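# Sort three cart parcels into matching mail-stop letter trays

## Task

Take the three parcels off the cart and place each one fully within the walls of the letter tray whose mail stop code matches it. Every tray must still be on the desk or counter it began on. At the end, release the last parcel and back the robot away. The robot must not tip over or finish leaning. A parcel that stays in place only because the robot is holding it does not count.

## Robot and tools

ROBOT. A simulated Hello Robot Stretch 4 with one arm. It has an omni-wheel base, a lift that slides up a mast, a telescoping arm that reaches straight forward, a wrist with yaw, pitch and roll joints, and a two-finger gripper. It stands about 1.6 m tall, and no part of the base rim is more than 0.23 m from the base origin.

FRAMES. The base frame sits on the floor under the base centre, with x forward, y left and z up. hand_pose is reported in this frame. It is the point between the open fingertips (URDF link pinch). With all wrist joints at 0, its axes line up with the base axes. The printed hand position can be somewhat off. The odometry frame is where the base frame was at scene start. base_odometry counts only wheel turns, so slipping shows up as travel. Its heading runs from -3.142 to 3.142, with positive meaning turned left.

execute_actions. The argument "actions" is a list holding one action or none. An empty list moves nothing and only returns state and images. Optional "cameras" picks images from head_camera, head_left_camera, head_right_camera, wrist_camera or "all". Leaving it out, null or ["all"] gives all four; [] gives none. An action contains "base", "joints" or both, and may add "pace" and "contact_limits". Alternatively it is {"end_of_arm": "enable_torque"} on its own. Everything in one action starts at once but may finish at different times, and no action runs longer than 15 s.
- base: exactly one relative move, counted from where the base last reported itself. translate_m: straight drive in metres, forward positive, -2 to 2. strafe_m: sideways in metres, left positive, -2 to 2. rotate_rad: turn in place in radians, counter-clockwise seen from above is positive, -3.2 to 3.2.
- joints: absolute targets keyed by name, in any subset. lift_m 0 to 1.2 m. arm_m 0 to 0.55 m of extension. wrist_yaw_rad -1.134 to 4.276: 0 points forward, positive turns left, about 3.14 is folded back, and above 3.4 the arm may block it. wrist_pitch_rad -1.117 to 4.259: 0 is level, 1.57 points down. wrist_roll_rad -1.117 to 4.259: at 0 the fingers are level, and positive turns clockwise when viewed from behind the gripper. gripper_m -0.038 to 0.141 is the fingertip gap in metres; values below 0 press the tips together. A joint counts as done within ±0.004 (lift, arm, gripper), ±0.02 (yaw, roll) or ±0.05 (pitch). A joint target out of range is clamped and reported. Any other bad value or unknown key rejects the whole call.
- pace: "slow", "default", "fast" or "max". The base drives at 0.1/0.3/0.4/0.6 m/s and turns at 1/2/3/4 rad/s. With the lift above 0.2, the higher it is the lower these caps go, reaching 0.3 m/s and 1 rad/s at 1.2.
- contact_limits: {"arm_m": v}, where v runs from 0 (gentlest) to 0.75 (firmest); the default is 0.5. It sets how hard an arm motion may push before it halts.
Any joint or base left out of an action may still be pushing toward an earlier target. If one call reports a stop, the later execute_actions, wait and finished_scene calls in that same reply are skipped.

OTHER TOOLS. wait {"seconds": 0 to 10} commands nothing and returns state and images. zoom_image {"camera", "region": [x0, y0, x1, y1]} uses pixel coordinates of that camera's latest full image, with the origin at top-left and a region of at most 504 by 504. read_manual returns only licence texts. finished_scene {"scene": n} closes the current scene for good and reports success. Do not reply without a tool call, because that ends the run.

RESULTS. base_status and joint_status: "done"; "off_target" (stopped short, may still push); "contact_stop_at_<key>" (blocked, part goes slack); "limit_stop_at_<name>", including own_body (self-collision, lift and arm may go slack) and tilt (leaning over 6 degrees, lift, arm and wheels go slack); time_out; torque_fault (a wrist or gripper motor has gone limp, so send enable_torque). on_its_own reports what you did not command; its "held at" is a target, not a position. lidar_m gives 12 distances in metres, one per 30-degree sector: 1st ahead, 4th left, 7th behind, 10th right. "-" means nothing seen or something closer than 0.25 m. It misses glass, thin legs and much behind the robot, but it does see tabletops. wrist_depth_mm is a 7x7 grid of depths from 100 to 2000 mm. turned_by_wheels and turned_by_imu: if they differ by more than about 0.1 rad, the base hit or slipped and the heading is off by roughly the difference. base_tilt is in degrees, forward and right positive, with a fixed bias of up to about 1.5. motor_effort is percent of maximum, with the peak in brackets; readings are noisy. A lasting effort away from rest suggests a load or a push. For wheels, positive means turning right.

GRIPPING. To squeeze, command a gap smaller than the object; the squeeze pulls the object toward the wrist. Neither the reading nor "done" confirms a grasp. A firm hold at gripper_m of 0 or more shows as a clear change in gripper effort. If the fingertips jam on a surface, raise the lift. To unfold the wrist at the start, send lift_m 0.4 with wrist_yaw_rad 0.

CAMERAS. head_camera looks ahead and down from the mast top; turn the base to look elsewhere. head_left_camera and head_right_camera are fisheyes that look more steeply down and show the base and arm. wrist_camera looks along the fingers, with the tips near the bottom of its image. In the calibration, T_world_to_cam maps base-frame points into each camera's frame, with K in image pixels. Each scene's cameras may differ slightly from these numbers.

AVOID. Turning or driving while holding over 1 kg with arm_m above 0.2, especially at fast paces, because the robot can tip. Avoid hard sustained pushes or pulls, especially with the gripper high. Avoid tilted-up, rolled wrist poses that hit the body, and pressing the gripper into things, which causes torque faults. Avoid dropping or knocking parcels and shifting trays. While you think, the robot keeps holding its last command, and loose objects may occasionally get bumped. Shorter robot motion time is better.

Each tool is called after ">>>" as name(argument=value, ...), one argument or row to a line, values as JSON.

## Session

>>> execute_actions(
  actions=[],
)

Scene clock: 0.00 s.
base_odometry: x=+0.000 y=+0.000 heading=+0.000 (m, m, rad; odometry frame)
turned_by_wheels: +0.000 (rad since the last result)
turned_by_imu: +0.000 (rad since the last result)
base_tilt: forward=-0.5 right=+0.9 (deg)
lidar_m: 1.69 1.63 1.66 1.65 1.56 1.20 1.75 1.66 1.75 2.31 1.89 1.91
base_status: not commanded
joint_positions: lift_m=+0.208 arm_m=-0.001 wrist_yaw_rad=+3.049 wrist_pitch_rad=-0.011 wrist_roll_rad=-0.013 gripper_m=+0.057
joint_status: not commanded
motor_effort: lift_m=+18 arm_m=+0 wrist_yaw_rad=-1 wrist_pitch_rad=-6 wrist_roll_rad=+1 gripper_m=-7 wheel_0=+0 wheel_1=+0 wheel_2=+0 (%)
hand_pose: x=-0.1094 y=+0.1136 z=+0.3896 quat_wxyz=(+0.046, +0.005, -0.007, +0.999) (m; base frame)
wrist_depth_mm: 135 218 - - 1863 1499 1308 / 117 138 - - 1921 1537 1308 / 109 138 - - 1464 1537 1336 / 118 142 - - 1756 1464 1308 / 133 1661 - - 1808 1464 1308 / 1499 1661 210 1618 197 1366 1281 / 1160 1118 976 1078 946 976 976
pictures: head_camera, head_left_camera, head_right_camera, wrist_camera
camera_calibration (this result's frames):
wrist_camera: T_world_to_cam=[[0.14339, 0.98888, -0.0394446, -0.0934172], [-0.06154, -0.0308701, -0.997627, 0.45353], [-0.987751, 0.145478, 0.0564292, 0.0731805], [0, 0, 0, 1]] pos_world=[0.113589, 0.0957327, 0.444639]
Images, in order (width x height): head_camera 420x560, head_left_camera 420x672, head_right_camera 420x672, wrist_camera 616x392.

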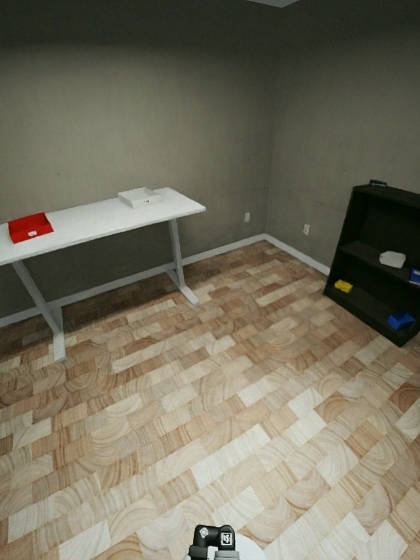

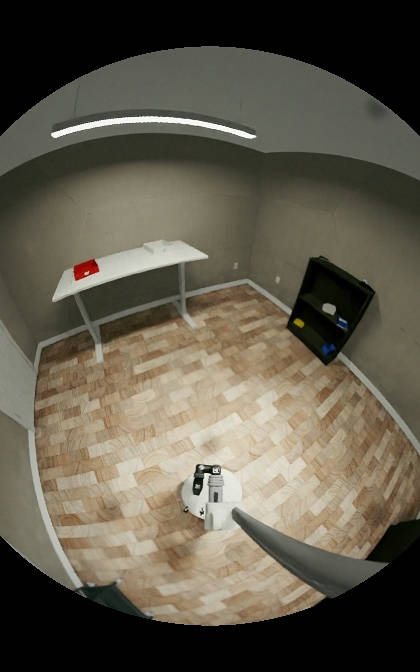

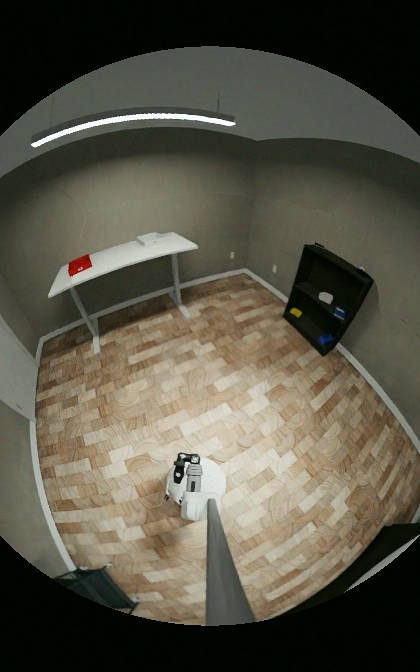

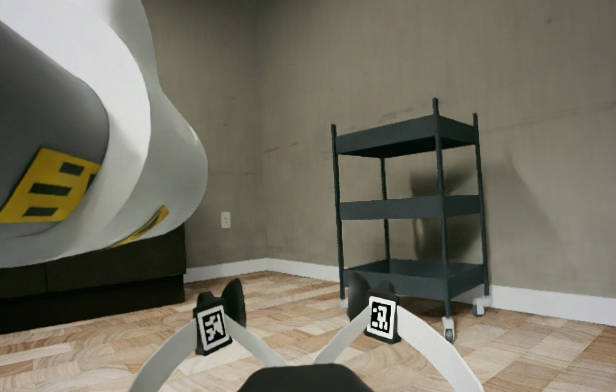

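>>> zoom_image(
  camera="head_camera",
  region=[0, 205, 70, 250],
)

>>> zoom_image(
  camera="head_camera",
  region=[110, 180, 180, 215],
)

Region (0, 205, 70, 250) of head_camera's 420x560 image, scaled by 7.200, with more detail than that image has; it fills the top 324 rows of this view, and the rest is white.

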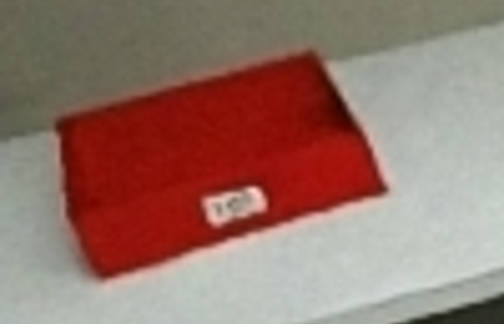

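Region (110, 180, 180, 215) of head_camera's 420x560 image, scaled by 7.200, with more detail than that image has.

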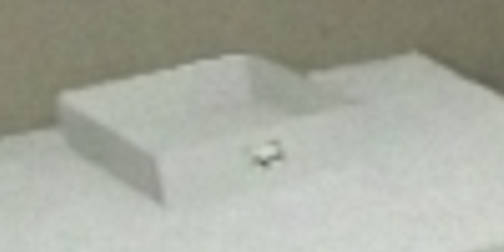

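>>> execute_actions(
  actions=[
    {"base": {"rotate_rad": 2.7}, "joints": {"lift_m": 0.4, "wrist_yaw_rad": 0}, "pace": "fast"},
  ],
  cameras=["head_camera", "head_left_camera"],
)

Scene clock: 3.13 s.
base_odometry: x=+0.000 y=+0.000 heading=+2.700 (m, m, rad; odometry frame)
turned_by_wheels: +2.700 (rad since the last result)
turned_by_imu: +2.691 (rad since the last result)
base_tilt: forward=-0.4 right=+0.9 (deg)
lidar_m: 1.20 1.73 1.68 1.82 2.24 1.91 2.03 1.70 1.62 1.73 1.59 1.53
base_status: done
joint_positions: lift_m=+0.400 arm_m=-0.001 wrist_yaw_rad=+0.000 wrist_pitch_rad=-0.011 wrist_roll_rad=-0.013 gripper_m=+0.057
joint_status: all done
motor_effort: lift_m=+18(21) arm_m=+0(0) wrist_yaw_rad=-3(8) wrist_pitch_rad=-6(7) wrist_roll_rad=+1(0) gripper_m=-4(3) wheel_0=+0(8) wheel_1=+0(8) wheel_2=+0(13) (%)
hand_pose: x=+0.4584 y=-0.0873 z=+0.5813 quat_wxyz=(+1.000, -0.007, -0.005, +0.000) (m; base frame)
wrist_depth_mm: - - 1808 1537 1366 1205 1078 / - - 1808 1576 1366 1205 1060 / - - 1756 1576 1336 1205 1098 / - - 1464 1060 1366 1205 1118 / - - 1808 1464 1308 1205 1078 / 1983 - 211 1336 198 1205 1078 / 1618 1537 1098 1060 1281 1160 1078
pictures: head_camera, head_left_camera
Images, in order (width x height): head_camera 420x560, head_left_camera 420x672.

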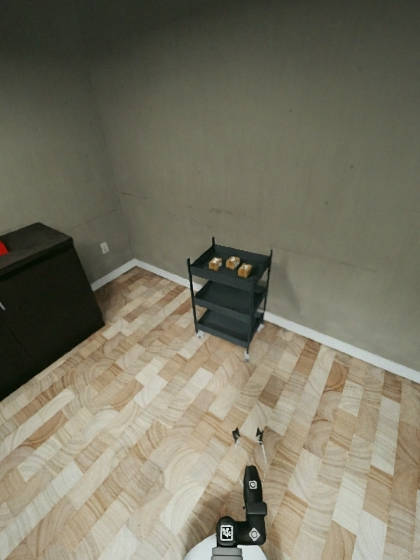

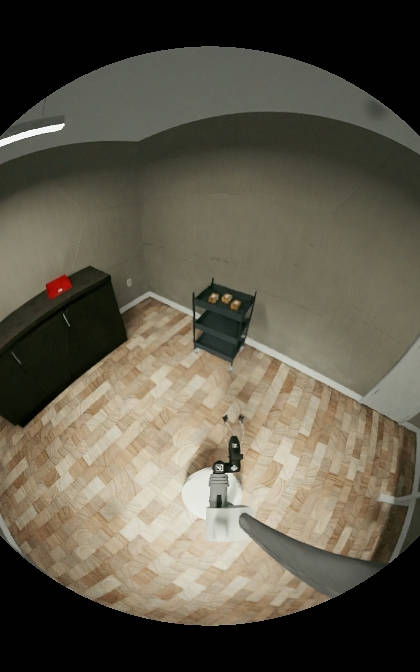

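>>> execute_actions(
  actions=[
    {"base": {"rotate_rad": 0.275}, "joints": {"wrist_pitch_rad": 1.57}, "pace": "fast"},
  ],
  cameras=[],
)

>>> execute_actions(
  actions=[
    {"base": {"translate_m": 1.06}, "joints": {"lift_m": 0.95, "gripper_m": 0.10}, "pace": "max"},
  ],
  cameras=[],
)

>>> execute_actions(
  actions=[
    {"base": {"rotate_rad": -0.793}, "joints": {"arm_m": 0.3}, "pace": "fast"},
  ],
  cameras=["head_camera", "wrist_camera"],
)

Scene clock: 5.60 s.
base_odometry: x=+0.000 y=+0.000 heading=+2.975 (m, m, rad; odometry frame)
turned_by_wheels: +0.275 (rad since the last result)
turned_by_imu: +0.275 (rad since the last result)
base_tilt: forward=-0.4 right=+0.8 (deg)
lidar_m: 1.30 1.66 1.70 2.43 2.19 1.90 2.69 1.64 1.65 1.74 1.55 1.16
base_status: done
joint_positions: lift_m=+0.400 arm_m=-0.001 wrist_yaw_rad=+0.000 wrist_pitch_rad=+1.570 wrist_roll_rad=-0.013 gripper_m=+0.057
joint_status: all done
motor_effort: lift_m=+18(18) arm_m=+0(0) wrist_yaw_rad=+2(2) wrist_pitch_rad=+0(4) wrist_roll_rad=+0(0) gripper_m=-6(5) wheel_0=+1(8) wheel_1=+2(4) wheel_2=+1(12) (%)
hand_pose: x=+0.1702 y=-0.0874 z=+0.2896 quat_wxyz=(+0.707, -0.005, +0.707, +0.005) (m; base frame)
wrist_depth_mm: 504 508 512 517 525 530 535 / 504 512 512 517 521 525 530 / 504 508 512 517 521 525 535 / 500 500 508 512 521 521 530 / 492 322 298 373 517 521 525 / 297 291 210 297 198 521 530 / 289 289 291 294 298 521 525
pictures: none
No camera images: the call's "cameras" was empty. Leave "cameras" out to get every camera's image.

Scene clock: 9.03 s.
base_odometry: x=-1.045 y=+0.175 heading=+2.975 (m, m, rad; odometry frame)
turned_by_wheels: +0.000 (rad since the last result)
turned_by_imu: +0.001 (rad since the last result)
base_tilt: forward=-0.3 right=+1.0 (deg)
lidar_m: 1.08 0.87 0.87 1.09 2.86 2.80 3.25 2.43 1.54 0.41 0.36 0.32
base_status: done
joint_positions: lift_m=+0.950 arm_m=-0.001 wrist_yaw_rad=+0.000 wrist_pitch_rad=+1.570 wrist_roll_rad=-0.013 gripper_m=+0.100
joint_status: all done
motor_effort: lift_m=+19(21) arm_m=-1(1) wrist_yaw_rad=-3(3) wrist_pitch_rad=+1(1) wrist_roll_rad=+1(0) gripper_m=-4(6) wheel_0=-2(6) wheel_1=-1(9) wheel_2=+1(18) (%)
hand_pose: x=+0.1701 y=-0.0874 z=+0.8396 quat_wxyz=(+0.707, -0.005, +0.707, +0.005) (m; base frame)
wrist_depth_mm: 1060 1042 1078 1078 1060 410 364 / 1060 1042 1060 1078 410 407 366 / 1042 1060 1060 1078 676 413 415 / 1025 1042 1060 1060 904 407 410 / 1008 1025 831 831 1078 676 410 / 1008 1042 842 842 204 1060 1078 / 1008 1008 820 404 1078 1078 1078
pictures: none
No camera images: the call's "cameras" was empty. Leave "cameras" out to get every camera's image.

Scene clock: 10.73 s.
base_odometry: x=-1.046 y=+0.176 heading=+2.182 (m, m, rad; odometry frame)
turned_by_wheels: -0.793 (rad since the last result)
turned_by_imu: -0.790 (rad since the last result)
base_tilt: forward=-0.4 right=+1.0 (deg)
lidar_m: 0.31 0.35 1.33 0.84 0.94 1.40 2.89 2.79 2.48 2.44 1.18 0.37
base_status: done
joint_positions: lift_m=+0.950 arm_m=+0.299 wrist_yaw_rad=+0.000 wrist_pitch_rad=+1.570 wrist_roll_rad=-0.013 gripper_m=+0.100
joint_status: all done
motor_effort: lift_m=+18(19) arm_m=+7(7) wrist_yaw_rad=-4(2) wrist_pitch_rad=+1(1) wrist_roll_rad=+1(1) gripper_m=-2(2) wheel_0=+0(7) wheel_1=+0(6) wheel_2=+2(11) (%)
hand_pose: x=+0.4700 y=-0.0874 z=+0.8396 quat_wxyz=(+0.707, -0.005, +0.707, +0.005) (m; base frame)
wrist_depth_mm: 343 366 379 389 404 384 699 / 634 394 402 402 407 410 960 / 1042 392 397 353 402 410 1098 / 1025 389 355 402 355 402 1118 / 1025 389 394 397 402 407 1098 / 1008 389 394 397 205 402 1078 / 1025 353 343 250 384 364 707
pictures: head_camera, wrist_camera
camera_calibration (this result's frames):
wrist_camera: T_world_to_cam=[[-0.0387215, -0.997886, 0.0521859, -0.124991], [-0.998166, 0.0361946, -0.0485254, 0.581102], [0.046534, -0.0539692, -0.997458, 1.03062], [0, 0, 0, 1]] pos_world=[0.527238, -0.0901377, 1.06272]
Images, in order (width x height): head_camera 420x560, wrist_camera 616x392.

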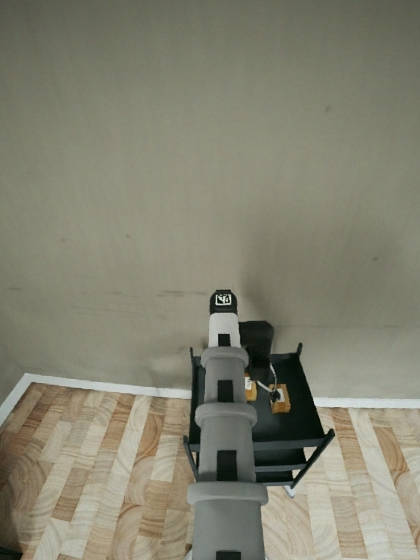

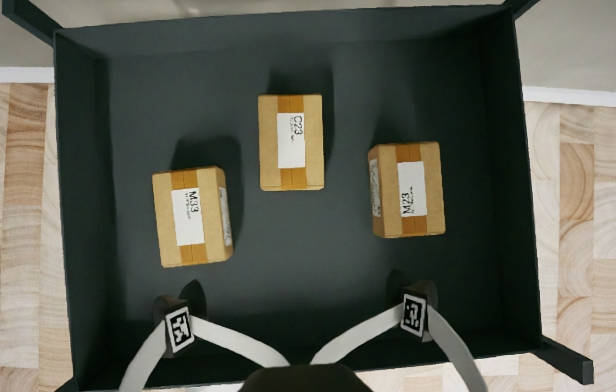

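>>> zoom_image(
  camera="wrist_camera",
  region=[140, 80, 460, 280],
)

Region (140, 80, 460, 280) of wrist_camera's 616x392 image, scaled by 1.575; it fills the top 315 rows of this view, and the rest is white.

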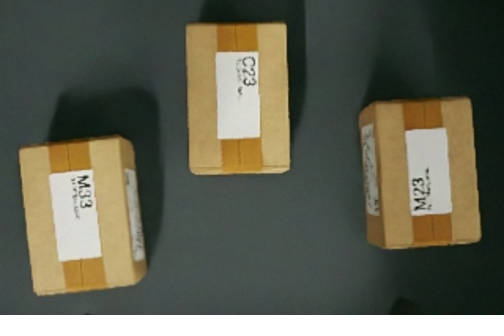

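>>> execute_actions(
  actions=[
    {"joints": {"arm_m": 0.432, "gripper_m": 0.088, "lift_m": 0.87}},
  ],
  cameras=["wrist_camera"],
)

Scene clock: 13.47 s.
base_odometry: x=-1.046 y=+0.176 heading=+2.182 (m, m, rad; odometry frame)
turned_by_wheels: +0.000 (rad since the last result)
turned_by_imu: +0.000 (rad since the last result)
base_tilt: forward=-0.4 right=+0.9 (deg)
lidar_m: 0.34 0.37 1.34 0.85 0.93 1.40 2.89 2.81 2.49 2.44 1.16 0.38
base_status: not commanded
joint_positions: lift_m=+0.870 arm_m=+0.431 wrist_yaw_rad=+0.000 wrist_pitch_rad=+1.570 wrist_roll_rad=-0.013 gripper_m=+0.088
joint_status: all done
motor_effort: lift_m=+15(16) arm_m=+7(7) wrist_yaw_rad=-2(1) wrist_pitch_rad=+1(1) wrist_roll_rad=+0(0) gripper_m=-2(6) wheel_0=+0(0) wheel_1=+1(0) wheel_2=+2(2) (%)
hand_pose: x=+0.6019 y=-0.0874 z=+0.7599 quat_wxyz=(+0.707, -0.005, +0.707, +0.005) (m; base frame)
wrist_depth_mm: 466 469 452 449 439 442 442 / 683 676 668 661 640 621 603 / 960 960 878 320 325 325 291 / 306 315 315 319 322 324 303 / 304 314 315 270 322 325 309 / 300 310 266 265 198 322 310 / 296 262 264 210 319 271 314
pictures: wrist_camera
camera_calibration (this result's frames):
wrist_camera: T_world_to_cam=[[-0.0387591, -0.997885, 0.0521875, -0.115699], [-0.998166, 0.0362344, -0.0484842, 0.708927], [0.0464907, -0.053971, -0.99746, 0.944981], [0, 0, 0, 1]] pos_world=[0.65921, -0.09014, 0.98299]
Images, in order (width x height): wrist_camera 616x392.

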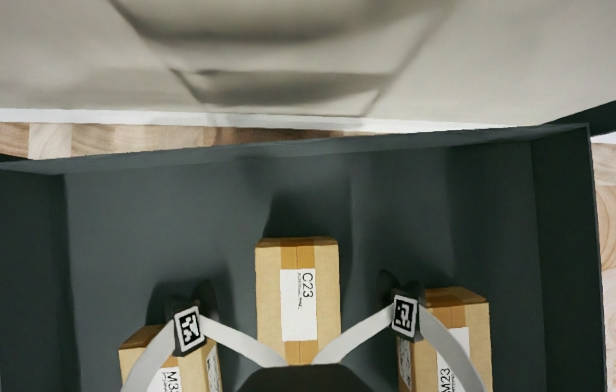

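>>> execute_actions(
  actions=[
    {"joints": {"gripper_m": 0.078, "arm_m": 0.436}},
  ],
  cameras=[],
)

>>> execute_actions(
  actions=[
    {"joints": {"lift_m": 0.80}},
  ],
  cameras=["wrist_camera"],
)

Scene clock: 15.00 s.
base_odometry: x=-1.046 y=+0.176 heading=+2.182 (m, m, rad; odometry frame)
turned_by_wheels: +0.000 (rad since the last result)
turned_by_imu: +0.000 (rad since the last result)
base_tilt: forward=-0.3 right=+0.9 (deg)
lidar_m: 0.32 0.36 1.32 0.86 0.95 1.40 2.89 2.79 2.48 2.43 1.16 0.37
base_status: not commanded
joint_positions: lift_m=+0.870 arm_m=+0.435 wrist_yaw_rad=+0.000 wrist_pitch_rad=+1.570 wrist_roll_rad=-0.013 gripper_m=+0.078
joint_status: all done
motor_effort: lift_m=+15(15) arm_m=+7(6) wrist_yaw_rad=-2(1) wrist_pitch_rad=+0(0) wrist_roll_rad=+1(1) gripper_m=-4(5) wheel_0=+0(0) wheel_1=+0(0) wheel_2=+2(2) (%)
hand_pose: x=+0.6059 y=-0.0874 z=+0.7599 quat_wxyz=(+0.707, -0.005, +0.707, +0.005) (m; base frame)
wrist_depth_mm: 459 459 442 439 430 433 433 / 661 668 661 640 634 615 597 / 946 960 891 904 324 327 301 / 303 314 317 320 322 325 303 / 304 314 315 270 320 325 307 / 300 310 221 266 201 322 312 / 296 272 264 210 317 273 314
pictures: none
No camera images: the call's "cameras" was empty. Leave "cameras" out to get every camera's image.

Scene clock: 16.23 s.
base_odometry: x=-1.046 y=+0.176 heading=+2.182 (m, m, rad; odometry frame)
turned_by_wheels: +0.000 (rad since the last result)
turned_by_imu: +0.000 (rad since the last result)
base_tilt: forward=-0.4 right=+0.9 (deg)
lidar_m: 0.35 0.36 1.37 0.86 0.96 1.38 2.90 2.79 2.52 2.43 1.18 0.38
base_status: not commanded
joint_positions: lift_m=+0.800 arm_m=+0.435 wrist_yaw_rad=+0.000 wrist_pitch_rad=+1.570 wrist_roll_rad=-0.013 gripper_m=+0.078
joint_status: all done
motor_effort: lift_m=+15(14) arm_m=+7(7) wrist_yaw_rad=-1(3) wrist_pitch_rad=+0(1) wrist_roll_rad=+0(1) gripper_m=-5(6) wheel_0=+0(0) wheel_1=+1(0) wheel_2=+2(2) (%)
hand_pose: x=+0.6059 y=-0.0874 z=+0.6899 quat_wxyz=(+0.707, -0.005, +0.707, +0.005) (m; base frame)
wrist_depth_mm: 455 462 442 439 430 430 433 / 661 668 661 647 627 615 591 / 878 245 246 249 250 254 255 / 242 243 247 249 252 255 256 / 241 243 246 246 249 254 254 / 240 241 196 198 201 251 254 / 240 232 242 176 248 202 229
pictures: wrist_camera
camera_calibration (this result's frames):
wrist_camera: T_world_to_cam=[[-0.0388202, -0.997882, 0.0521903, -0.111856], [-0.998168, 0.0362992, -0.0484136, 0.709476], [0.0464166, -0.0539741, -0.997463, 0.875022], [0, 0, 0, 1]] pos_world=[0.663218, -0.0901438, 0.912988]
Images, in order (width x height): wrist_camera 616x392.

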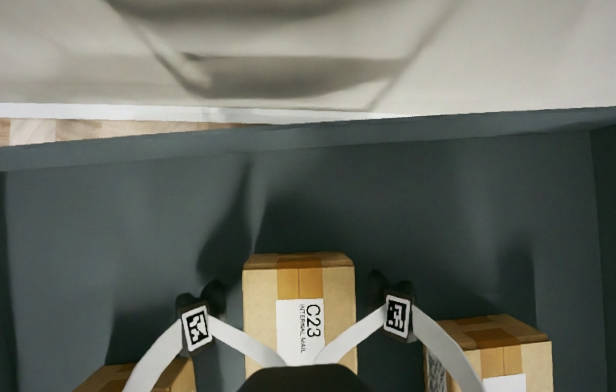

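>>> execute_actions(
  actions=[
    {"joints": {"gripper_m": 0.022}},
  ],
  cameras=["wrist_camera"],
)

>>> execute_actions(
  actions=[
    {"joints": {"lift_m": 0.95}, "pace": "fast"},
  ],
  cameras=[],
)

>>> execute_actions(
  actions=[
    {"joints": {"arm_m": 0.0}, "pace": "fast"},
  ],
  cameras=[],
)

>>> execute_actions(
  actions=[
    {"base": {"rotate_rad": 1.6}, "pace": "fast"},
  ],
  cameras=["head_camera", "wrist_camera"],
)

Scene clock: 18.13 s.
base_odometry: x=-1.046 y=+0.176 heading=+2.182 (m, m, rad; odometry frame)
turned_by_wheels: +0.000 (rad since the last result)
turned_by_imu: +0.000 (rad since the last result)
base_tilt: forward=-0.4 right=+0.9 (deg)
lidar_m: 0.35 0.36 1.33 0.85 0.97 1.39 2.89 2.79 2.51 2.44 1.18 0.36
base_status: not commanded
joint_positions: lift_m=+0.800 arm_m=+0.435 wrist_yaw_rad=+0.000 wrist_pitch_rad=+1.570 wrist_roll_rad=-0.013 gripper_m=+0.022
joint_status: all done
motor_effort: lift_m=+15(15) arm_m=+7(7) wrist_yaw_rad=-2(2) wrist_pitch_rad=+1(0) wrist_roll_rad=+0(0) gripper_m=-20(25) wheel_0=+0(0) wheel_1=+0(1) wheel_2=+1(2) (%)
hand_pose: x=+0.6059 y=-0.0874 z=+0.6899 quat_wxyz=(+0.707, -0.005, +0.707, +0.005) (m; base frame)
wrist_depth_mm: 459 459 442 436 430 433 439 / 661 661 661 647 627 615 591 / 891 245 247 249 250 253 257 / 242 244 247 249 251 255 255 / 239 244 246 248 250 252 255 / 239 242 185 186 189 251 254 / 238 163 186 185 248 200 229
pictures: wrist_camera
camera_calibration (this result's frames):
wrist_camera: T_world_to_cam=[[-0.0388201, -0.997882, 0.0521903, -0.111856], [-0.998168, 0.0362991, -0.0484134, 0.709476], [0.0464165, -0.0539741, -0.997463, 0.875022], [0, 0, 0, 1]] pos_world=[0.663218, -0.0901438, 0.912988]
Images, in order (width x height): wrist_camera 616x392.

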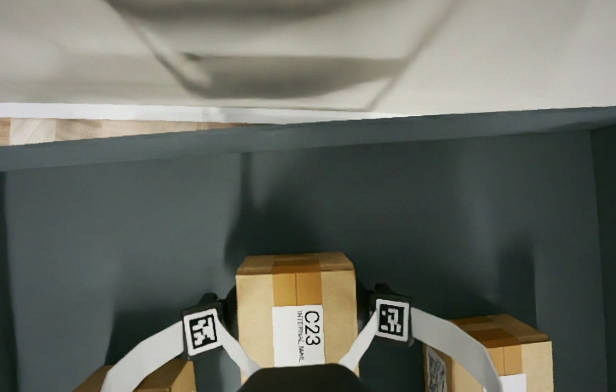

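Scene clock: 19.50 s.
base_odometry: x=-1.046 y=+0.176 heading=+2.182 (m, m, rad; odometry frame)
turned_by_wheels: +0.000 (rad since the last result)
turned_by_imu: +0.000 (rad since the last result)
base_tilt: forward=-0.4 right=+0.8 (deg)
lidar_m: 0.35 0.37 1.32 0.87 0.93 1.40 2.85 2.83 2.51 2.41 1.14 0.37
base_status: not commanded
joint_positions: lift_m=+0.950 arm_m=+0.435 wrist_yaw_rad=+0.000 wrist_pitch_rad=+1.570 wrist_roll_rad=-0.013 gripper_m=+0.022
joint_status: all done
motor_effort: lift_m=+20(22) arm_m=+7(7) wrist_yaw_rad=-3(3) wrist_pitch_rad=+0(2) wrist_roll_rad=+0(0) gripper_m=-20(21) wheel_0=+0(0) wheel_1=+0(0) wheel_2=+2(2) (%)
hand_pose: x=+0.6059 y=-0.0874 z=+0.8395 quat_wxyz=(+0.707, -0.005, +0.707, +0.005) (m; base frame)
wrist_depth_mm: 455 462 445 439 430 436 433 / 661 654 661 647 634 615 597 / 1025 1042 1042 976 976 820 820 / 345 392 394 399 404 407 1098 / 1008 392 397 397 404 404 1078 / 1008 389 185 185 189 402 1098 / 1025 163 185 186 349 362 1078
pictures: none
No camera images: the call's "cameras" was empty. Leave "cameras" out to get every camera's image.

Scene clock: 21.50 s.
base_odometry: x=-1.046 y=+0.176 heading=+2.182 (m, m, rad; odometry frame)
turned_by_wheels: +0.000 (rad since the last result)
turned_by_imu: +0.000 (rad since the last result)
base_tilt: forward=-0.6 right=+1.0 (deg)
lidar_m: 0.34 0.35 1.35 0.85 0.93 1.39 2.89 2.79 2.50 2.43 1.17 0.35
base_status: not commanded
joint_positions: lift_m=+0.950 arm_m=+0.001 wrist_yaw_rad=+0.000 wrist_pitch_rad=+1.570 wrist_roll_rad=-0.013 gripper_m=+0.022
joint_status: all done
motor_effort: lift_m=+20(20) arm_m=-7(8) wrist_yaw_rad=+1(1) wrist_pitch_rad=+1(1) wrist_roll_rad=+0(0) gripper_m=-24(20) wheel_0=+0(0) wheel_1=+0(0) wheel_2=+2(2) (%)
hand_pose: x=+0.1723 y=-0.0874 z=+0.8395 quat_wxyz=(+0.707, -0.005, +0.707, +0.005) (m; base frame)
wrist_depth_mm: 355 397 399 404 407 370 1118 / 1060 389 661 676 676 1098 1078 / 1025 1060 904 931 1078 1098 1118 / 1042 1042 1042 1078 1060 1078 1078 / 1042 1060 854 842 1060 1078 1078 / 1008 1025 185 186 189 1078 1098 / 1025 163 185 185 1060 1078 1098
pictures: none
No camera images: the call's "cameras" was empty. Leave "cameras" out to get every camera's image.

Scene clock: 23.70 s.
base_odometry: x=-1.046 y=+0.175 heading=-2.501 (m, m, rad; odometry frame)
turned_by_wheels: +1.600 (rad since the last result)
turned_by_imu: +1.595 (rad since the last result)
base_tilt: forward=-0.5 right=+0.8 (deg)
lidar_m: 0.84 0.94 1.45 2.87 2.84 2.57 2.41 1.14 0.36 0.32 0.38 1.39
base_status: done
joint_positions: lift_m=+0.950 arm_m=+0.001 wrist_yaw_rad=+0.000 wrist_pitch_rad=+1.570 wrist_roll_rad=-0.013 gripper_m=+0.022
joint_status: not commanded
motor_effort: lift_m=+19(20) arm_m=-7(7) wrist_yaw_rad=+0(1) wrist_pitch_rad=+0(2) wrist_roll_rad=+0(0) gripper_m=-23(24) wheel_0=+0(3) wheel_1=-1(10) wheel_2=-1(8) (%)
hand_pose: x=+0.1724 y=-0.0874 z=+0.8396 quat_wxyz=(+0.707, -0.005, +0.707, +0.005) (m; base frame)
wrist_depth_mm: 1042 1042 1098 1078 1098 1118 1118 / 1025 1042 1060 1060 1078 1078 1118 / 1042 1060 1060 1078 1098 1098 1098 / 1025 1042 1060 1060 1060 1078 1098 / 1025 1042 831 831 1060 960 917 / 1025 1025 185 186 189 668 413 / 1025 163 185 186 976 647 394
pictures: head_camera, wrist_camera
camera_calibration (this result's frames):
wrist_camera: T_world_to_cam=[[-0.0388111, -0.997883, 0.0521879, -0.1365], [-0.998165, 0.036287, -0.0484742, 0.284017], [0.0464779, -0.0539735, -0.99746, 1.04448], [0, 0, 0, 1]] pos_world=[0.229653, -0.090143, 1.06271]
Images, in order (width x height): head_camera 420x560, wrist_camera 616x392.

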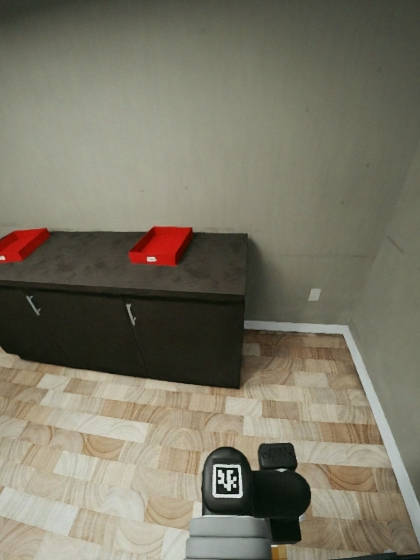

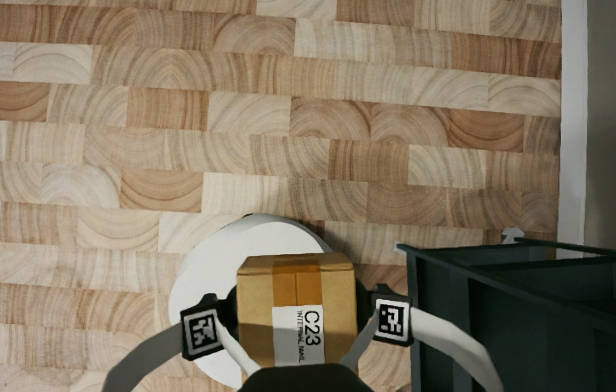

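>>> zoom_image(
  camera="head_camera",
  region=[125, 245, 185, 270],
)

Region (125, 245, 185, 270) of head_camera's 420x560 image, scaled by 8.400, with more detail than that image has; it fills the top 210 rows of this view, and the rest is white.

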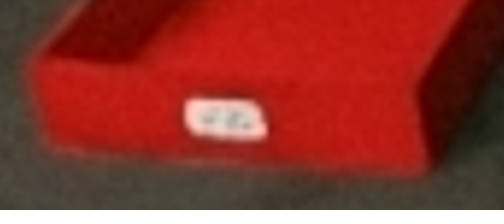

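>>> execute_actions(
  actions=[
    {"base": {"rotate_rad": 0.715}, "pace": "fast"},
  ],
  cameras=[],
)

>>> execute_actions(
  actions=[
    {"base": {"translate_m": 0.795}, "joints": {"lift_m": 1.15}, "pace": "fast"},
  ],
  cameras=[],
)

>>> execute_actions(
  actions=[
    {"base": {"rotate_rad": -0.807}, "joints": {"arm_m": 0.17}, "pace": "fast"},
  ],
  cameras=["head_camera", "wrist_camera"],
)

Scene clock: 27.57 s.
base_odometry: x=-1.045 y=+0.175 heading=-1.787 (m, m, rad; odometry frame)
turned_by_wheels: +0.715 (rad since the last result)
turned_by_imu: +0.713 (rad since the last result)
base_tilt: forward=-0.4 right=+1.0 (deg)
lidar_m: 1.03 1.97 2.80 2.83 2.46 1.66 0.44 0.34 0.34 1.00 0.88 0.86
base_status: done
joint_positions: lift_m=+0.950 arm_m=+0.001 wrist_yaw_rad=+0.000 wrist_pitch_rad=+1.570 wrist_roll_rad=-0.013 gripper_m=+0.022
joint_status: not commanded
motor_effort: lift_m=+19(19) arm_m=-7(7) wrist_yaw_rad=-2(2) wrist_pitch_rad=+2(0) wrist_roll_rad=+0(0) gripper_m=-24(22) wheel_0=-2(4) wheel_1=-2(9) wheel_2=-2(6) (%)
hand_pose: x=+0.1724 y=-0.0874 z=+0.8396 quat_wxyz=(+0.707, -0.005, +0.707, +0.005) (m; base frame)
wrist_depth_mm: 1042 1042 1060 1060 1078 1060 1118 / 1042 1025 1060 1060 1078 1118 1098 / 1025 1042 1078 1078 1078 1098 1098 / 1042 1042 1078 1078 1060 1098 1098 / 1042 1042 831 831 1078 1078 1078 / 1025 1025 185 186 189 1078 1078 / 1042 162 185 185 946 1060 1078
pictures: none
No camera images: the call's "cameras" was empty. Leave "cameras" out to get every camera's image.

Scene clock: 31.17 s.
base_odometry: x=-1.216 y=-0.601 heading=-1.786 (m, m, rad; odometry frame)
turned_by_wheels: +0.000 (rad since the last result)
turned_by_imu: +0.001 (rad since the last result)
base_tilt: forward=-0.3 right=+0.9 (deg)
lidar_m: 0.42 0.77 2.31 2.57 3.00 2.83 1.12 0.98 0.62 0.38 0.32 0.33
base_status: done
joint_positions: lift_m=+1.150 arm_m=+0.001 wrist_yaw_rad=+0.000 wrist_pitch_rad=+1.570 wrist_roll_rad=-0.013 gripper_m=+0.022
joint_status: all done
motor_effort: lift_m=+19(21) arm_m=-7(6) wrist_yaw_rad=-3(0) wrist_pitch_rad=+1(0) wrist_roll_rad=+0(0) gripper_m=-20(24) wheel_0=+0(3) wheel_1=+1(7) wheel_2=+0(17) (%)
hand_pose: x=+0.1723 y=-0.0874 z=+1.0396 quat_wxyz=(+0.707, -0.005, +0.707, +0.005) (m; base frame)
wrist_depth_mm: 1255 1255 732 357 359 364 368 / 1229 1255 1281 569 359 364 366 / 1229 1229 1255 976 389 362 364 / 1229 1229 1229 1281 676 362 364 / 1205 1255 1042 1060 1255 521 359 / 1229 1229 185 186 189 809 433 / 1255 163 185 186 1255 904 668
pictures: none
No camera images: the call's "cameras" was empty. Leave "cameras" out to get every camera's image.

Scene clock: 33.13 s.
base_odometry: x=-1.216 y=-0.601 heading=-2.593 (m, m, rad; odometry frame)
turned_by_wheels: -0.807 (rad since the last result)
turned_by_imu: -0.804 (rad since the last result)
base_tilt: forward=-0.4 right=+1.0 (deg)
lidar_m: 0.31 0.32 0.51 2.27 2.41 2.94 3.88 2.06 1.01 1.43 0.48 0.34
base_status: done
joint_positions: lift_m=+1.150 arm_m=+0.169 wrist_yaw_rad=+0.000 wrist_pitch_rad=+1.570 wrist_roll_rad=-0.013 gripper_m=+0.022
joint_status: all done
motor_effort: lift_m=+19(19) arm_m=+6(7) wrist_yaw_rad=-1(1) wrist_pitch_rad=-1(1) wrist_roll_rad=+0(1) gripper_m=-23(21) wheel_0=+1(6) wheel_1=+2(7) wheel_2=+3(5) (%)
hand_pose: x=+0.3400 y=-0.0874 z=+1.0396 quat_wxyz=(+0.707, -0.005, +0.707, +0.005) (m; base frame)
wrist_depth_mm: 345 347 340 332 347 362 366 / 343 347 351 355 359 359 364 / 342 343 347 353 357 362 362 / 342 343 347 353 355 359 359 / 338 343 347 349 357 359 362 / 1205 1229 185 186 189 1281 1255 / 1205 163 185 185 1229 1281 1308
pictures: head_camera, wrist_camera
camera_calibration (this result's frames):
wrist_camera: T_world_to_cam=[[-0.0387427, -0.997885, 0.0521878, -0.140451], [-0.998167, 0.0362184, -0.0484772, 0.461011], [0.0464846, -0.0539703, -0.99746, 1.2361], [0, 0, 0, 1]] pos_world=[0.397266, -0.0901391, 1.26264]
Images, in order (width x height): head_camera 420x560, wrist_camera 616x392.

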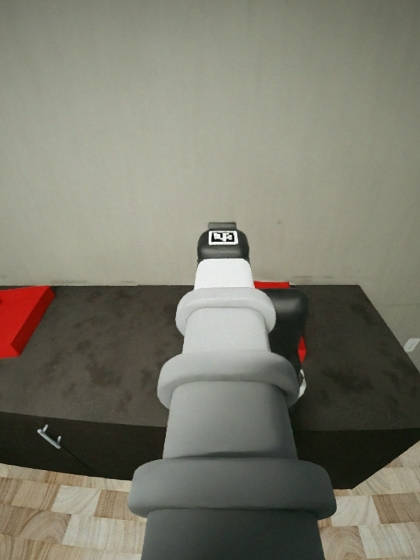

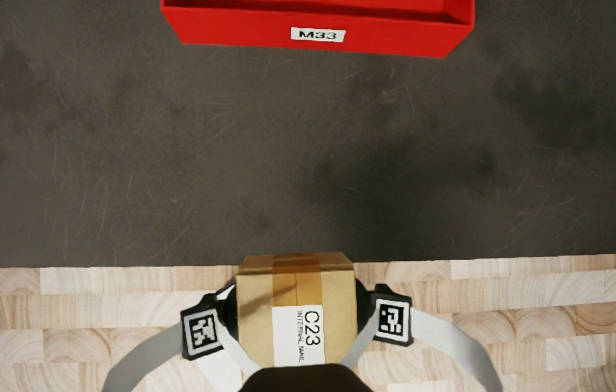

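>>> zoom_image(
  camera="wrist_camera",
  region=[260, 10, 380, 60],
)

Region (260, 10, 380, 60) of wrist_camera's 616x392 image, scaled by 4.200; it fills the top 210 rows of this view, and the rest is white.

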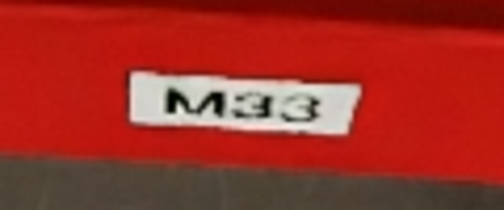

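>>> execute_actions(
  actions=[
    {"base": {"strafe_m": 0.93}, "pace": "fast"},
  ],
  cameras=["head_camera", "wrist_camera"],
)

Scene clock: 38.27 s.
base_odometry: x=-0.731 y=-1.395 heading=-2.593 (m, m, rad; odometry frame)
turned_by_wheels: +0.000 (rad since the last result)
turned_by_imu: +0.003 (rad since the last result)
base_tilt: forward=-0.5 right=+1.0 (deg)
lidar_m: 0.34 0.37 1.39 1.33 1.43 1.96 3.89 3.35 1.97 1.31 0.49 0.39
base_status: done
joint_positions: lift_m=+1.150 arm_m=+0.169 wrist_yaw_rad=+0.000 wrist_pitch_rad=+1.570 wrist_roll_rad=-0.013 gripper_m=+0.022
joint_status: not commanded
motor_effort: lift_m=+19(20) arm_m=+7(7) wrist_yaw_rad=-2(1) wrist_pitch_rad=+0(0) wrist_roll_rad=+1(1) gripper_m=-21(23) wheel_0=+2(7) wheel_1=-2(5) wheel_2=+1(2) (%)
hand_pose: x=+0.3400 y=-0.0874 z=+1.0396 quat_wxyz=(+0.707, -0.005, +0.707, +0.005) (m; base frame)
wrist_depth_mm: 343 347 347 347 343 366 366 / 343 349 351 355 357 362 364 / 343 345 351 351 355 362 364 / 342 343 347 351 355 359 362 / 1205 1229 1229 349 1308 1281 1255 / 1229 1229 185 186 188 1255 1308 / 1255 163 185 185 1255 1308 1255
pictures: head_camera, wrist_camera
camera_calibration (this result's frames):
wrist_camera: T_world_to_cam=[[-0.0387615, -0.997885, 0.0521897, -0.140448], [-0.998169, 0.0362398, -0.0484272, 0.460946], [0.0464335, -0.0539713, -0.997462, 1.23612], [0, 0, 0, 1]] pos_world=[0.397261, -0.0901403, 1.26263]
Images, in order (width x height): head_camera 420x560, wrist_camera 616x392.

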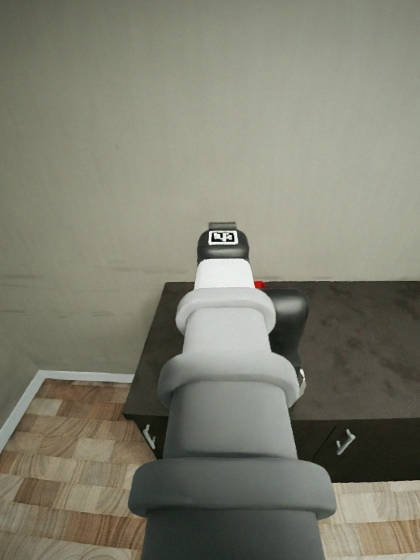

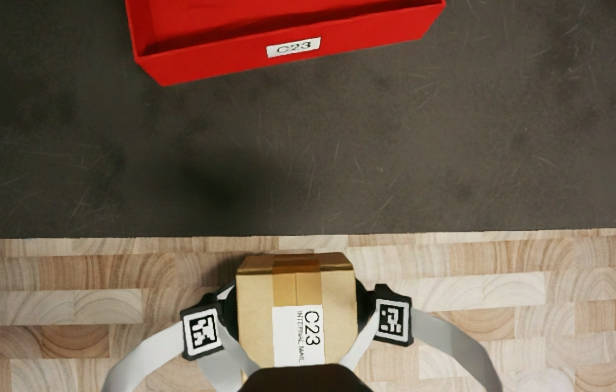

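>>> zoom_image(
  camera="wrist_camera",
  region=[235, 20, 355, 75],
)

Region (235, 20, 355, 75) of wrist_camera's 616x392 image, scaled by 4.200; it fills the top 231 rows of this view, and the rest is white.

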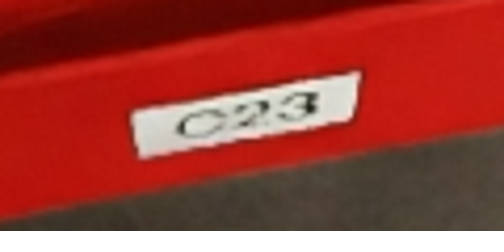

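>>> execute_actions(
  actions=[
    {"base": {"strafe_m": 0.025}, "joints": {"arm_m": 0.52}, "pace": "fast"},
  ],
  cameras=["wrist_camera"],
)

Scene clock: 41.00 s.
base_odometry: x=-0.717 y=-1.416 heading=-2.593 (m, m, rad; odometry frame)
turned_by_wheels: +0.000 (rad since the last result)
turned_by_imu: +0.000 (rad since the last result)
base_tilt: forward=-0.4 right=+1.0 (deg)
lidar_m: 0.35 0.39 1.36 1.28 1.41 1.96 3.87 3.37 1.97 1.32 0.47 0.37
base_status: done
joint_positions: lift_m=+1.150 arm_m=+0.519 wrist_yaw_rad=+0.000 wrist_pitch_rad=+1.570 wrist_roll_rad=-0.013 gripper_m=+0.022
joint_status: all done
motor_effort: lift_m=+20(20) arm_m=+7(8) wrist_yaw_rad=-1(2) wrist_pitch_rad=+1(1) wrist_roll_rad=+1(1) gripper_m=-23(22) wheel_0=+0(5) wheel_1=+1(6) wheel_2=+0(0) (%)
hand_pose: x=+0.6900 y=-0.0874 z=+1.0396 quat_wxyz=(+0.707, -0.005, +0.707, +0.005) (m; base frame)
wrist_depth_mm: 345 347 353 353 355 362 366 / 343 343 345 349 353 362 364 / 342 345 347 351 351 362 364 / 342 342 343 349 351 357 362 / 340 340 342 343 349 357 357 / 338 340 185 186 189 355 359 / 338 163 185 186 347 347 359
pictures: wrist_camera
camera_calibration (this result's frames):
wrist_camera: T_world_to_cam=[[-0.0386811, -0.997888, 0.0521839, -0.12693], [-0.998165, 0.0361515, -0.0485786, 0.810475], [0.0465895, -0.0539672, -0.997455, 1.21975], [0, 0, 0, 1]] pos_world=[0.74725, -0.0901352, 1.26264]
Images, in order (width x height): wrist_camera 616x392.

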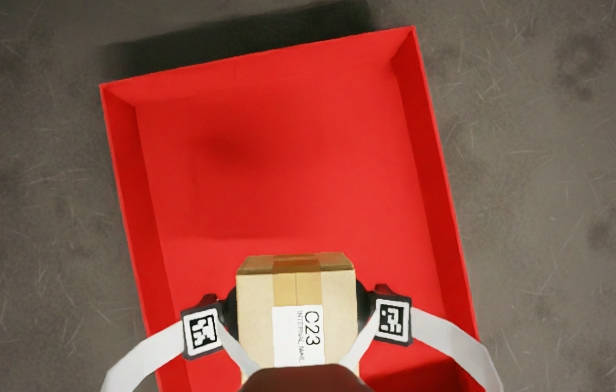

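>>> execute_actions(
  actions=[
    {"joints": {"lift_m": 1.051}},
  ],
  cameras=[],
)

>>> execute_actions(
  actions=[
    {"joints": {"gripper_m": 0.10}},
  ],
  cameras=[],
)

>>> execute_actions(
  actions=[
    {"joints": {"lift_m": 1.15}, "pace": "fast"},
  ],
  cameras=["wrist_camera"],
)

Scene clock: 42.93 s.
base_odometry: x=-0.717 y=-1.416 heading=-2.593 (m, m, rad; odometry frame)
turned_by_wheels: +0.000 (rad since the last result)
turned_by_imu: +0.000 (rad since the last result)
base_tilt: forward=-0.3 right=+1.0 (deg)
lidar_m: 0.32 0.37 1.36 1.32 1.42 1.97 3.86 3.37 1.98 1.31 0.51 0.38
base_status: not commanded
joint_positions: lift_m=+1.051 arm_m=+0.519 wrist_yaw_rad=+0.000 wrist_pitch_rad=+1.570 wrist_roll_rad=-0.013 gripper_m=+0.022
joint_status: all done
motor_effort: lift_m=+15(19) arm_m=+7(7) wrist_yaw_rad=-1(2) wrist_pitch_rad=-1(1) wrist_roll_rad=+0(1) gripper_m=-20(21) wheel_0=+0(1) wheel_1=+1(1) wheel_2=+0(0) (%)
hand_pose: x=+0.6900 y=-0.0874 z=+0.9409 quat_wxyz=(+0.707, -0.005, +0.707, +0.005) (m; base frame)
wrist_depth_mm: 200 216 234 251 255 238 262 / 212 247 249 252 254 237 260 / 216 245 248 252 253 236 260 / 213 245 247 250 252 238 259 / 212 244 246 249 251 252 258 / 241 243 184 186 189 251 233 / 242 163 185 185 248 228 213
pictures: none
No camera images: the call's "cameras" was empty. Leave "cameras" out to get every camera's image.

Scene clock: 44.53 s.
base_odometry: x=-0.717 y=-1.416 heading=-2.593 (m, m, rad; odometry frame)
turned_by_wheels: +0.000 (rad since the last result)
turned_by_imu: +0.000 (rad since the last result)
base_tilt: forward=-0.4 right=+0.9 (deg)
lidar_m: 0.36 0.36 1.37 1.31 1.40 1.98 3.88 3.39 1.98 1.28 0.50 0.36
base_status: not commanded
joint_positions: lift_m=+1.051 arm_m=+0.519 wrist_yaw_rad=+0.000 wrist_pitch_rad=+1.570 wrist_roll_rad=-0.013 gripper_m=+0.100
joint_status: all done
motor_effort: lift_m=+15(15) arm_m=+7(7) wrist_yaw_rad=-1(1) wrist_pitch_rad=+0(0) wrist_roll_rad=+0(1) gripper_m=+0(24) wheel_0=+0(1) wheel_1=+1(1) wheel_2=+0(0) (%)
hand_pose: x=+0.6900 y=-0.0874 z=+0.9409 quat_wxyz=(+0.707, -0.005, +0.707, +0.005) (m; base frame)
wrist_depth_mm: 199 216 233 251 254 238 262 / 213 246 249 252 254 236 262 / 217 246 248 250 254 236 260 / 212 245 247 249 253 237 260 / 212 245 246 248 252 253 258 / 243 233 197 198 206 251 233 / 242 212 243 176 250 245 213
pictures: none
No camera images: the call's "cameras" was empty. Leave "cameras" out to get every camera's image.

Scene clock: 45.70 s.
base_odometry: x=-0.717 y=-1.416 heading=-2.593 (m, m, rad; odometry frame)
turned_by_wheels: +0.000 (rad since the last result)
turned_by_imu: +0.000 (rad since the last result)
base_tilt: forward=-0.3 right=+0.8 (deg)
lidar_m: 0.34 0.38 1.38 1.31 1.39 1.97 3.87 3.37 1.94 1.33 0.48 0.39
base_status: not commanded
joint_positions: lift_m=+1.150 arm_m=+0.519 wrist_yaw_rad=+0.000 wrist_pitch_rad=+1.570 wrist_roll_rad=-0.013 gripper_m=+0.100
joint_status: all done
motor_effort: lift_m=+19(21) arm_m=+7(7) wrist_yaw_rad=+2(0) wrist_pitch_rad=+0(1) wrist_roll_rad=+0(1) gripper_m=-1(0) wheel_0=+0(1) wheel_1=+1(1) wheel_2=+0(0) (%)
hand_pose: x=+0.6900 y=-0.0874 z=+1.0396 quat_wxyz=(+0.707, -0.005, +0.707, +0.005) (m; base frame)
wrist_depth_mm: 343 349 351 353 359 362 364 / 343 345 345 351 353 362 366 / 343 345 347 349 353 357 362 / 342 345 345 347 351 359 364 / 342 342 343 314 349 357 359 / 336 340 343 294 204 355 359 / 336 340 338 224 347 355 355
pictures: wrist_camera
camera_calibration (this result's frames):
wrist_camera: T_world_to_cam=[[-0.0387367, -0.997886, 0.05219, -0.1269], [-0.99817, 0.0362153, -0.0484217, 0.810277], [0.0464292, -0.0539702, -0.997463, 1.21988], [0, 0, 0, 1]] pos_world=[0.74724, -0.0901389, 1.26264]
Images, in order (width x height): wrist_camera 616x392.

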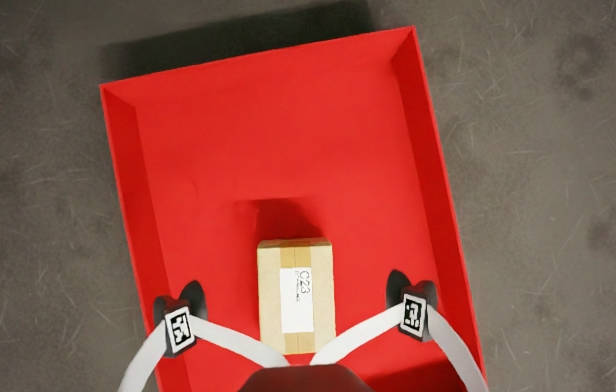

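>>> execute_actions(
  actions=[
    {"base": {"rotate_rad": -1.858}, "joints": {"arm_m": 0.0}, "pace": "fast"},
  ],
  cameras=[],
)

>>> execute_actions(
  actions=[
    {"base": {"translate_m": 1.589}, "joints": {"lift_m": 0.95}, "pace": "max"},
  ],
  cameras=[],
)

>>> execute_actions(
  actions=[
    {"base": {"rotate_rad": 0.35}, "joints": {"arm_m": 0.34, "gripper_m": 0.095}, "pace": "fast"},
  ],
  cameras=["wrist_camera"],
)

Scene clock: 50.30 s.
base_odometry: x=-0.718 y=-1.416 heading=+1.833 (m, m, rad; odometry frame)
turned_by_wheels: -1.857 (rad since the last result)
turned_by_imu: -1.851 (rad since the last result)
base_tilt: forward=-0.4 right=+0.7 (deg)
lidar_m: 1.92 0.78 0.40 0.33 0.37 0.40 1.36 1.32 1.56 2.09 2.99 2.79
base_status: done
joint_positions: lift_m=+1.150 arm_m=+0.001 wrist_yaw_rad=+0.000 wrist_pitch_rad=+1.570 wrist_roll_rad=-0.013 gripper_m=+0.100
joint_status: all done
motor_effort: lift_m=+19(19) arm_m=-7(7) wrist_yaw_rad=-1(1) wrist_pitch_rad=+0(0) wrist_roll_rad=+1(1) gripper_m=-4(3) wheel_0=+3(7) wheel_1=+2(7) wheel_2=+3(5) (%)
hand_pose: x=+0.1723 y=-0.0874 z=+1.0396 quat_wxyz=(+0.707, -0.005, +0.707, +0.005) (m; base frame)
wrist_depth_mm: 1060 1255 1255 1281 1308 1281 1336 / 991 1255 1255 1281 1308 1308 1308 / 917 1281 1255 1255 1281 1308 1281 / 831 1255 1255 1281 1255 1281 1308 / 788 1229 1042 1098 1281 1281 1255 / 732 960 1042 1042 205 1308 1281 / 691 854 1255 404 1255 1281 1281
pictures: none
No camera images: the call's "cameras" was empty. Leave "cameras" out to get every camera's image.

Scene clock: 56.83 s.
base_odometry: x=-1.129 y=+0.119 heading=+1.833 (m, m, rad; odometry frame)
turned_by_wheels: +0.000 (rad since the last result)
turned_by_imu: +0.003 (rad since the last result)
base_tilt: forward=-0.4 right=+0.9 (deg)
lidar_m: 0.33 0.34 1.02 0.83 0.77 0.91 1.62 2.81 2.92 2.53 1.80 0.45
base_status: done
joint_positions: lift_m=+0.950 arm_m=+0.001 wrist_yaw_rad=+0.000 wrist_pitch_rad=+1.570 wrist_roll_rad=-0.013 gripper_m=+0.100
joint_status: all done
motor_effort: lift_m=+17(16) arm_m=-6(7) wrist_yaw_rad=-2(0) wrist_pitch_rad=-1(0) wrist_roll_rad=+1(1) gripper_m=-3(0) wheel_0=+2(3) wheel_1=+1(5) wheel_2=+0(13) (%)
hand_pose: x=+0.1723 y=-0.0874 z=+0.8398 quat_wxyz=(+0.707, -0.005, +0.707, +0.005) (m; base frame)
wrist_depth_mm: 397 394 379 676 676 1118 1118 / 343 389 668 676 1060 1078 1098 / 1042 1042 917 1060 1078 1078 1078 / 1060 1042 1060 1060 1078 1078 1078 / 1025 1060 842 842 1060 1078 1098 / 1008 1042 854 854 204 1060 1078 / 1025 1025 831 404 1078 1060 1098
pictures: none
No camera images: the call's "cameras" was empty. Leave "cameras" out to get every camera's image.

Scene clock: 58.63 s.
base_odometry: x=-1.129 y=+0.119 heading=+2.183 (m, m, rad; odometry frame)
turned_by_wheels: +0.350 (rad since the last result)
turned_by_imu: +0.349 (rad since the last result)
base_tilt: forward=-0.5 right=+1.0 (deg)
lidar_m: 0.33 0.94 1.39 0.75 0.81 1.20 2.90 2.85 2.64 2.55 0.52 0.36
base_status: done
joint_positions: lift_m=+0.950 arm_m=+0.339 wrist_yaw_rad=+0.000 wrist_pitch_rad=+1.570 wrist_roll_rad=-0.013 gripper_m=+0.095
joint_status: all done
motor_effort: lift_m=+17(16) arm_m=+7(7) wrist_yaw_rad=+0(2) wrist_pitch_rad=+1(0) wrist_roll_rad=+0(1) gripper_m=+0(1) wheel_0=+0(6) wheel_1=-1(4) wheel_2=+0(9) (%)
hand_pose: x=+0.5100 y=-0.0874 z=+0.8398 quat_wxyz=(+0.707, -0.005, +0.707, +0.005) (m; base frame)
wrist_depth_mm: 683 654 647 647 627 634 621 / 931 960 397 399 404 410 407 / 1042 1042 394 402 404 410 413 / 1025 1042 397 399 402 404 410 / 1025 1042 397 347 404 366 407 / 1042 1025 394 394 196 404 407 / 1008 1008 387 274 399 402 407
pictures: wrist_camera
camera_calibration (this result's frames):
wrist_camera: T_world_to_cam=[[-0.0386622, -0.997889, 0.0521859, -0.123481], [-0.998168, 0.0361353, -0.0485254, 0.62102], [0.0465372, -0.0539664, -0.997458, 1.02892], [0, 0, 0, 1]] pos_world=[0.567225, -0.0901343, 1.06288]
Images, in order (width x height): wrist_camera 616x392.

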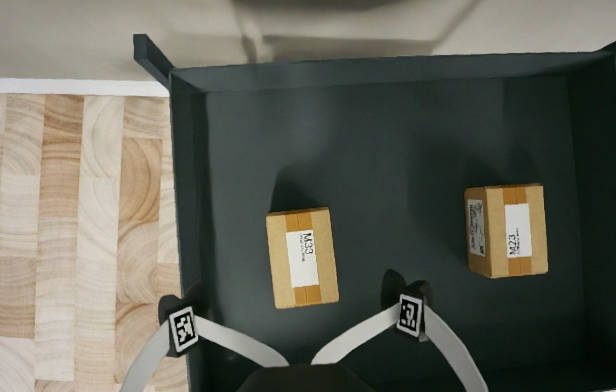

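>>> execute_actions(
  actions=[
    {"base": {"strafe_m": -0.006}, "joints": {"arm_m": 0.355, "lift_m": 0.86}},
  ],
  cameras=[],
)

>>> execute_actions(
  actions=[
    {"joints": {"lift_m": 0.80}},
  ],
  cameras=["wrist_camera"],
)

Scene clock: 60.67 s.
base_odometry: x=-1.125 y=+0.122 heading=+2.183 (m, m, rad; odometry frame)
turned_by_wheels: +0.000 (rad since the last result)
turned_by_imu: +0.000 (rad since the last result)
base_tilt: forward=-0.5 right=+1.1 (deg)
lidar_m: 0.33 0.92 1.37 0.77 0.84 1.20 2.86 2.83 2.56 2.51 0.54 0.36
base_status: done
joint_positions: lift_m=+0.860 arm_m=+0.354 wrist_yaw_rad=+0.000 wrist_pitch_rad=+1.570 wrist_roll_rad=-0.013 gripper_m=+0.095
joint_status: all done
motor_effort: lift_m=+15(16) arm_m=+7(7) wrist_yaw_rad=-3(1) wrist_pitch_rad=+0(1) wrist_roll_rad=+1(0) gripper_m=-3(2) wheel_0=-1(5) wheel_1=+1(7) wheel_2=+0(4) (%)
hand_pose: x=+0.5249 y=-0.0874 z=+0.7499 quat_wxyz=(+0.707, -0.005, +0.707, +0.005) (m; base frame)
wrist_depth_mm: 621 418 554 544 282 279 293 / 904 282 309 309 314 319 322 / 946 304 307 310 314 319 317 / 931 304 307 309 314 314 319 / 946 301 304 258 310 312 266 / 946 279 256 257 198 312 267 / 931 293 303 204 309 312 315
pictures: none
No camera images: the call's "cameras" was empty. Leave "cameras" out to get every camera's image.

Scene clock: 61.83 s.
base_odometry: x=-1.125 y=+0.122 heading=+2.183 (m, m, rad; odometry frame)
turned_by_wheels: +0.000 (rad since the last result)
turned_by_imu: +0.000 (rad since the last result)
base_tilt: forward=-0.6 right=+1.0 (deg)
lidar_m: 0.32 0.94 1.33 0.77 0.84 1.24 2.87 2.83 2.60 2.53 0.51 0.37
base_status: not commanded
joint_positions: lift_m=+0.800 arm_m=+0.354 wrist_yaw_rad=+0.000 wrist_pitch_rad=+1.570 wrist_roll_rad=-0.013 gripper_m=+0.095
joint_status: all done
motor_effort: lift_m=+15(15) arm_m=+7(7) wrist_yaw_rad=-2(2) wrist_pitch_rad=+1(1) wrist_roll_rad=+1(0) gripper_m=-3(3) wheel_0=-1(1) wheel_1=+1(1) wheel_2=+0(0) (%)
hand_pose: x=+0.5249 y=-0.0874 z=+0.6899 quat_wxyz=(+0.707, -0.005, +0.707, +0.005) (m; base frame)
wrist_depth_mm: 603 218 226 235 243 253 258 / 820 246 248 251 253 256 257 / 878 245 247 250 253 255 257 / 891 244 247 249 252 255 255 / 891 242 245 198 251 253 252 / 878 217 197 198 197 252 254 / 866 192 243 176 249 252 253
pictures: wrist_camera
camera_calibration (this result's frames):
wrist_camera: T_world_to_cam=[[-0.0388388, -0.997881, 0.0521938, -0.114995], [-0.998171, 0.0363225, -0.0483248, 0.628521], [0.0463266, -0.0539752, -0.997467, 0.878837], [0, 0, 0, 1]] pos_world=[0.582192, -0.0901451, 0.912986]
Images, in order (width x height): wrist_camera 616x392.

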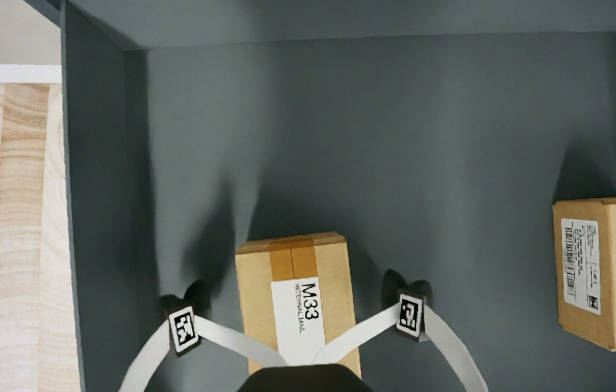

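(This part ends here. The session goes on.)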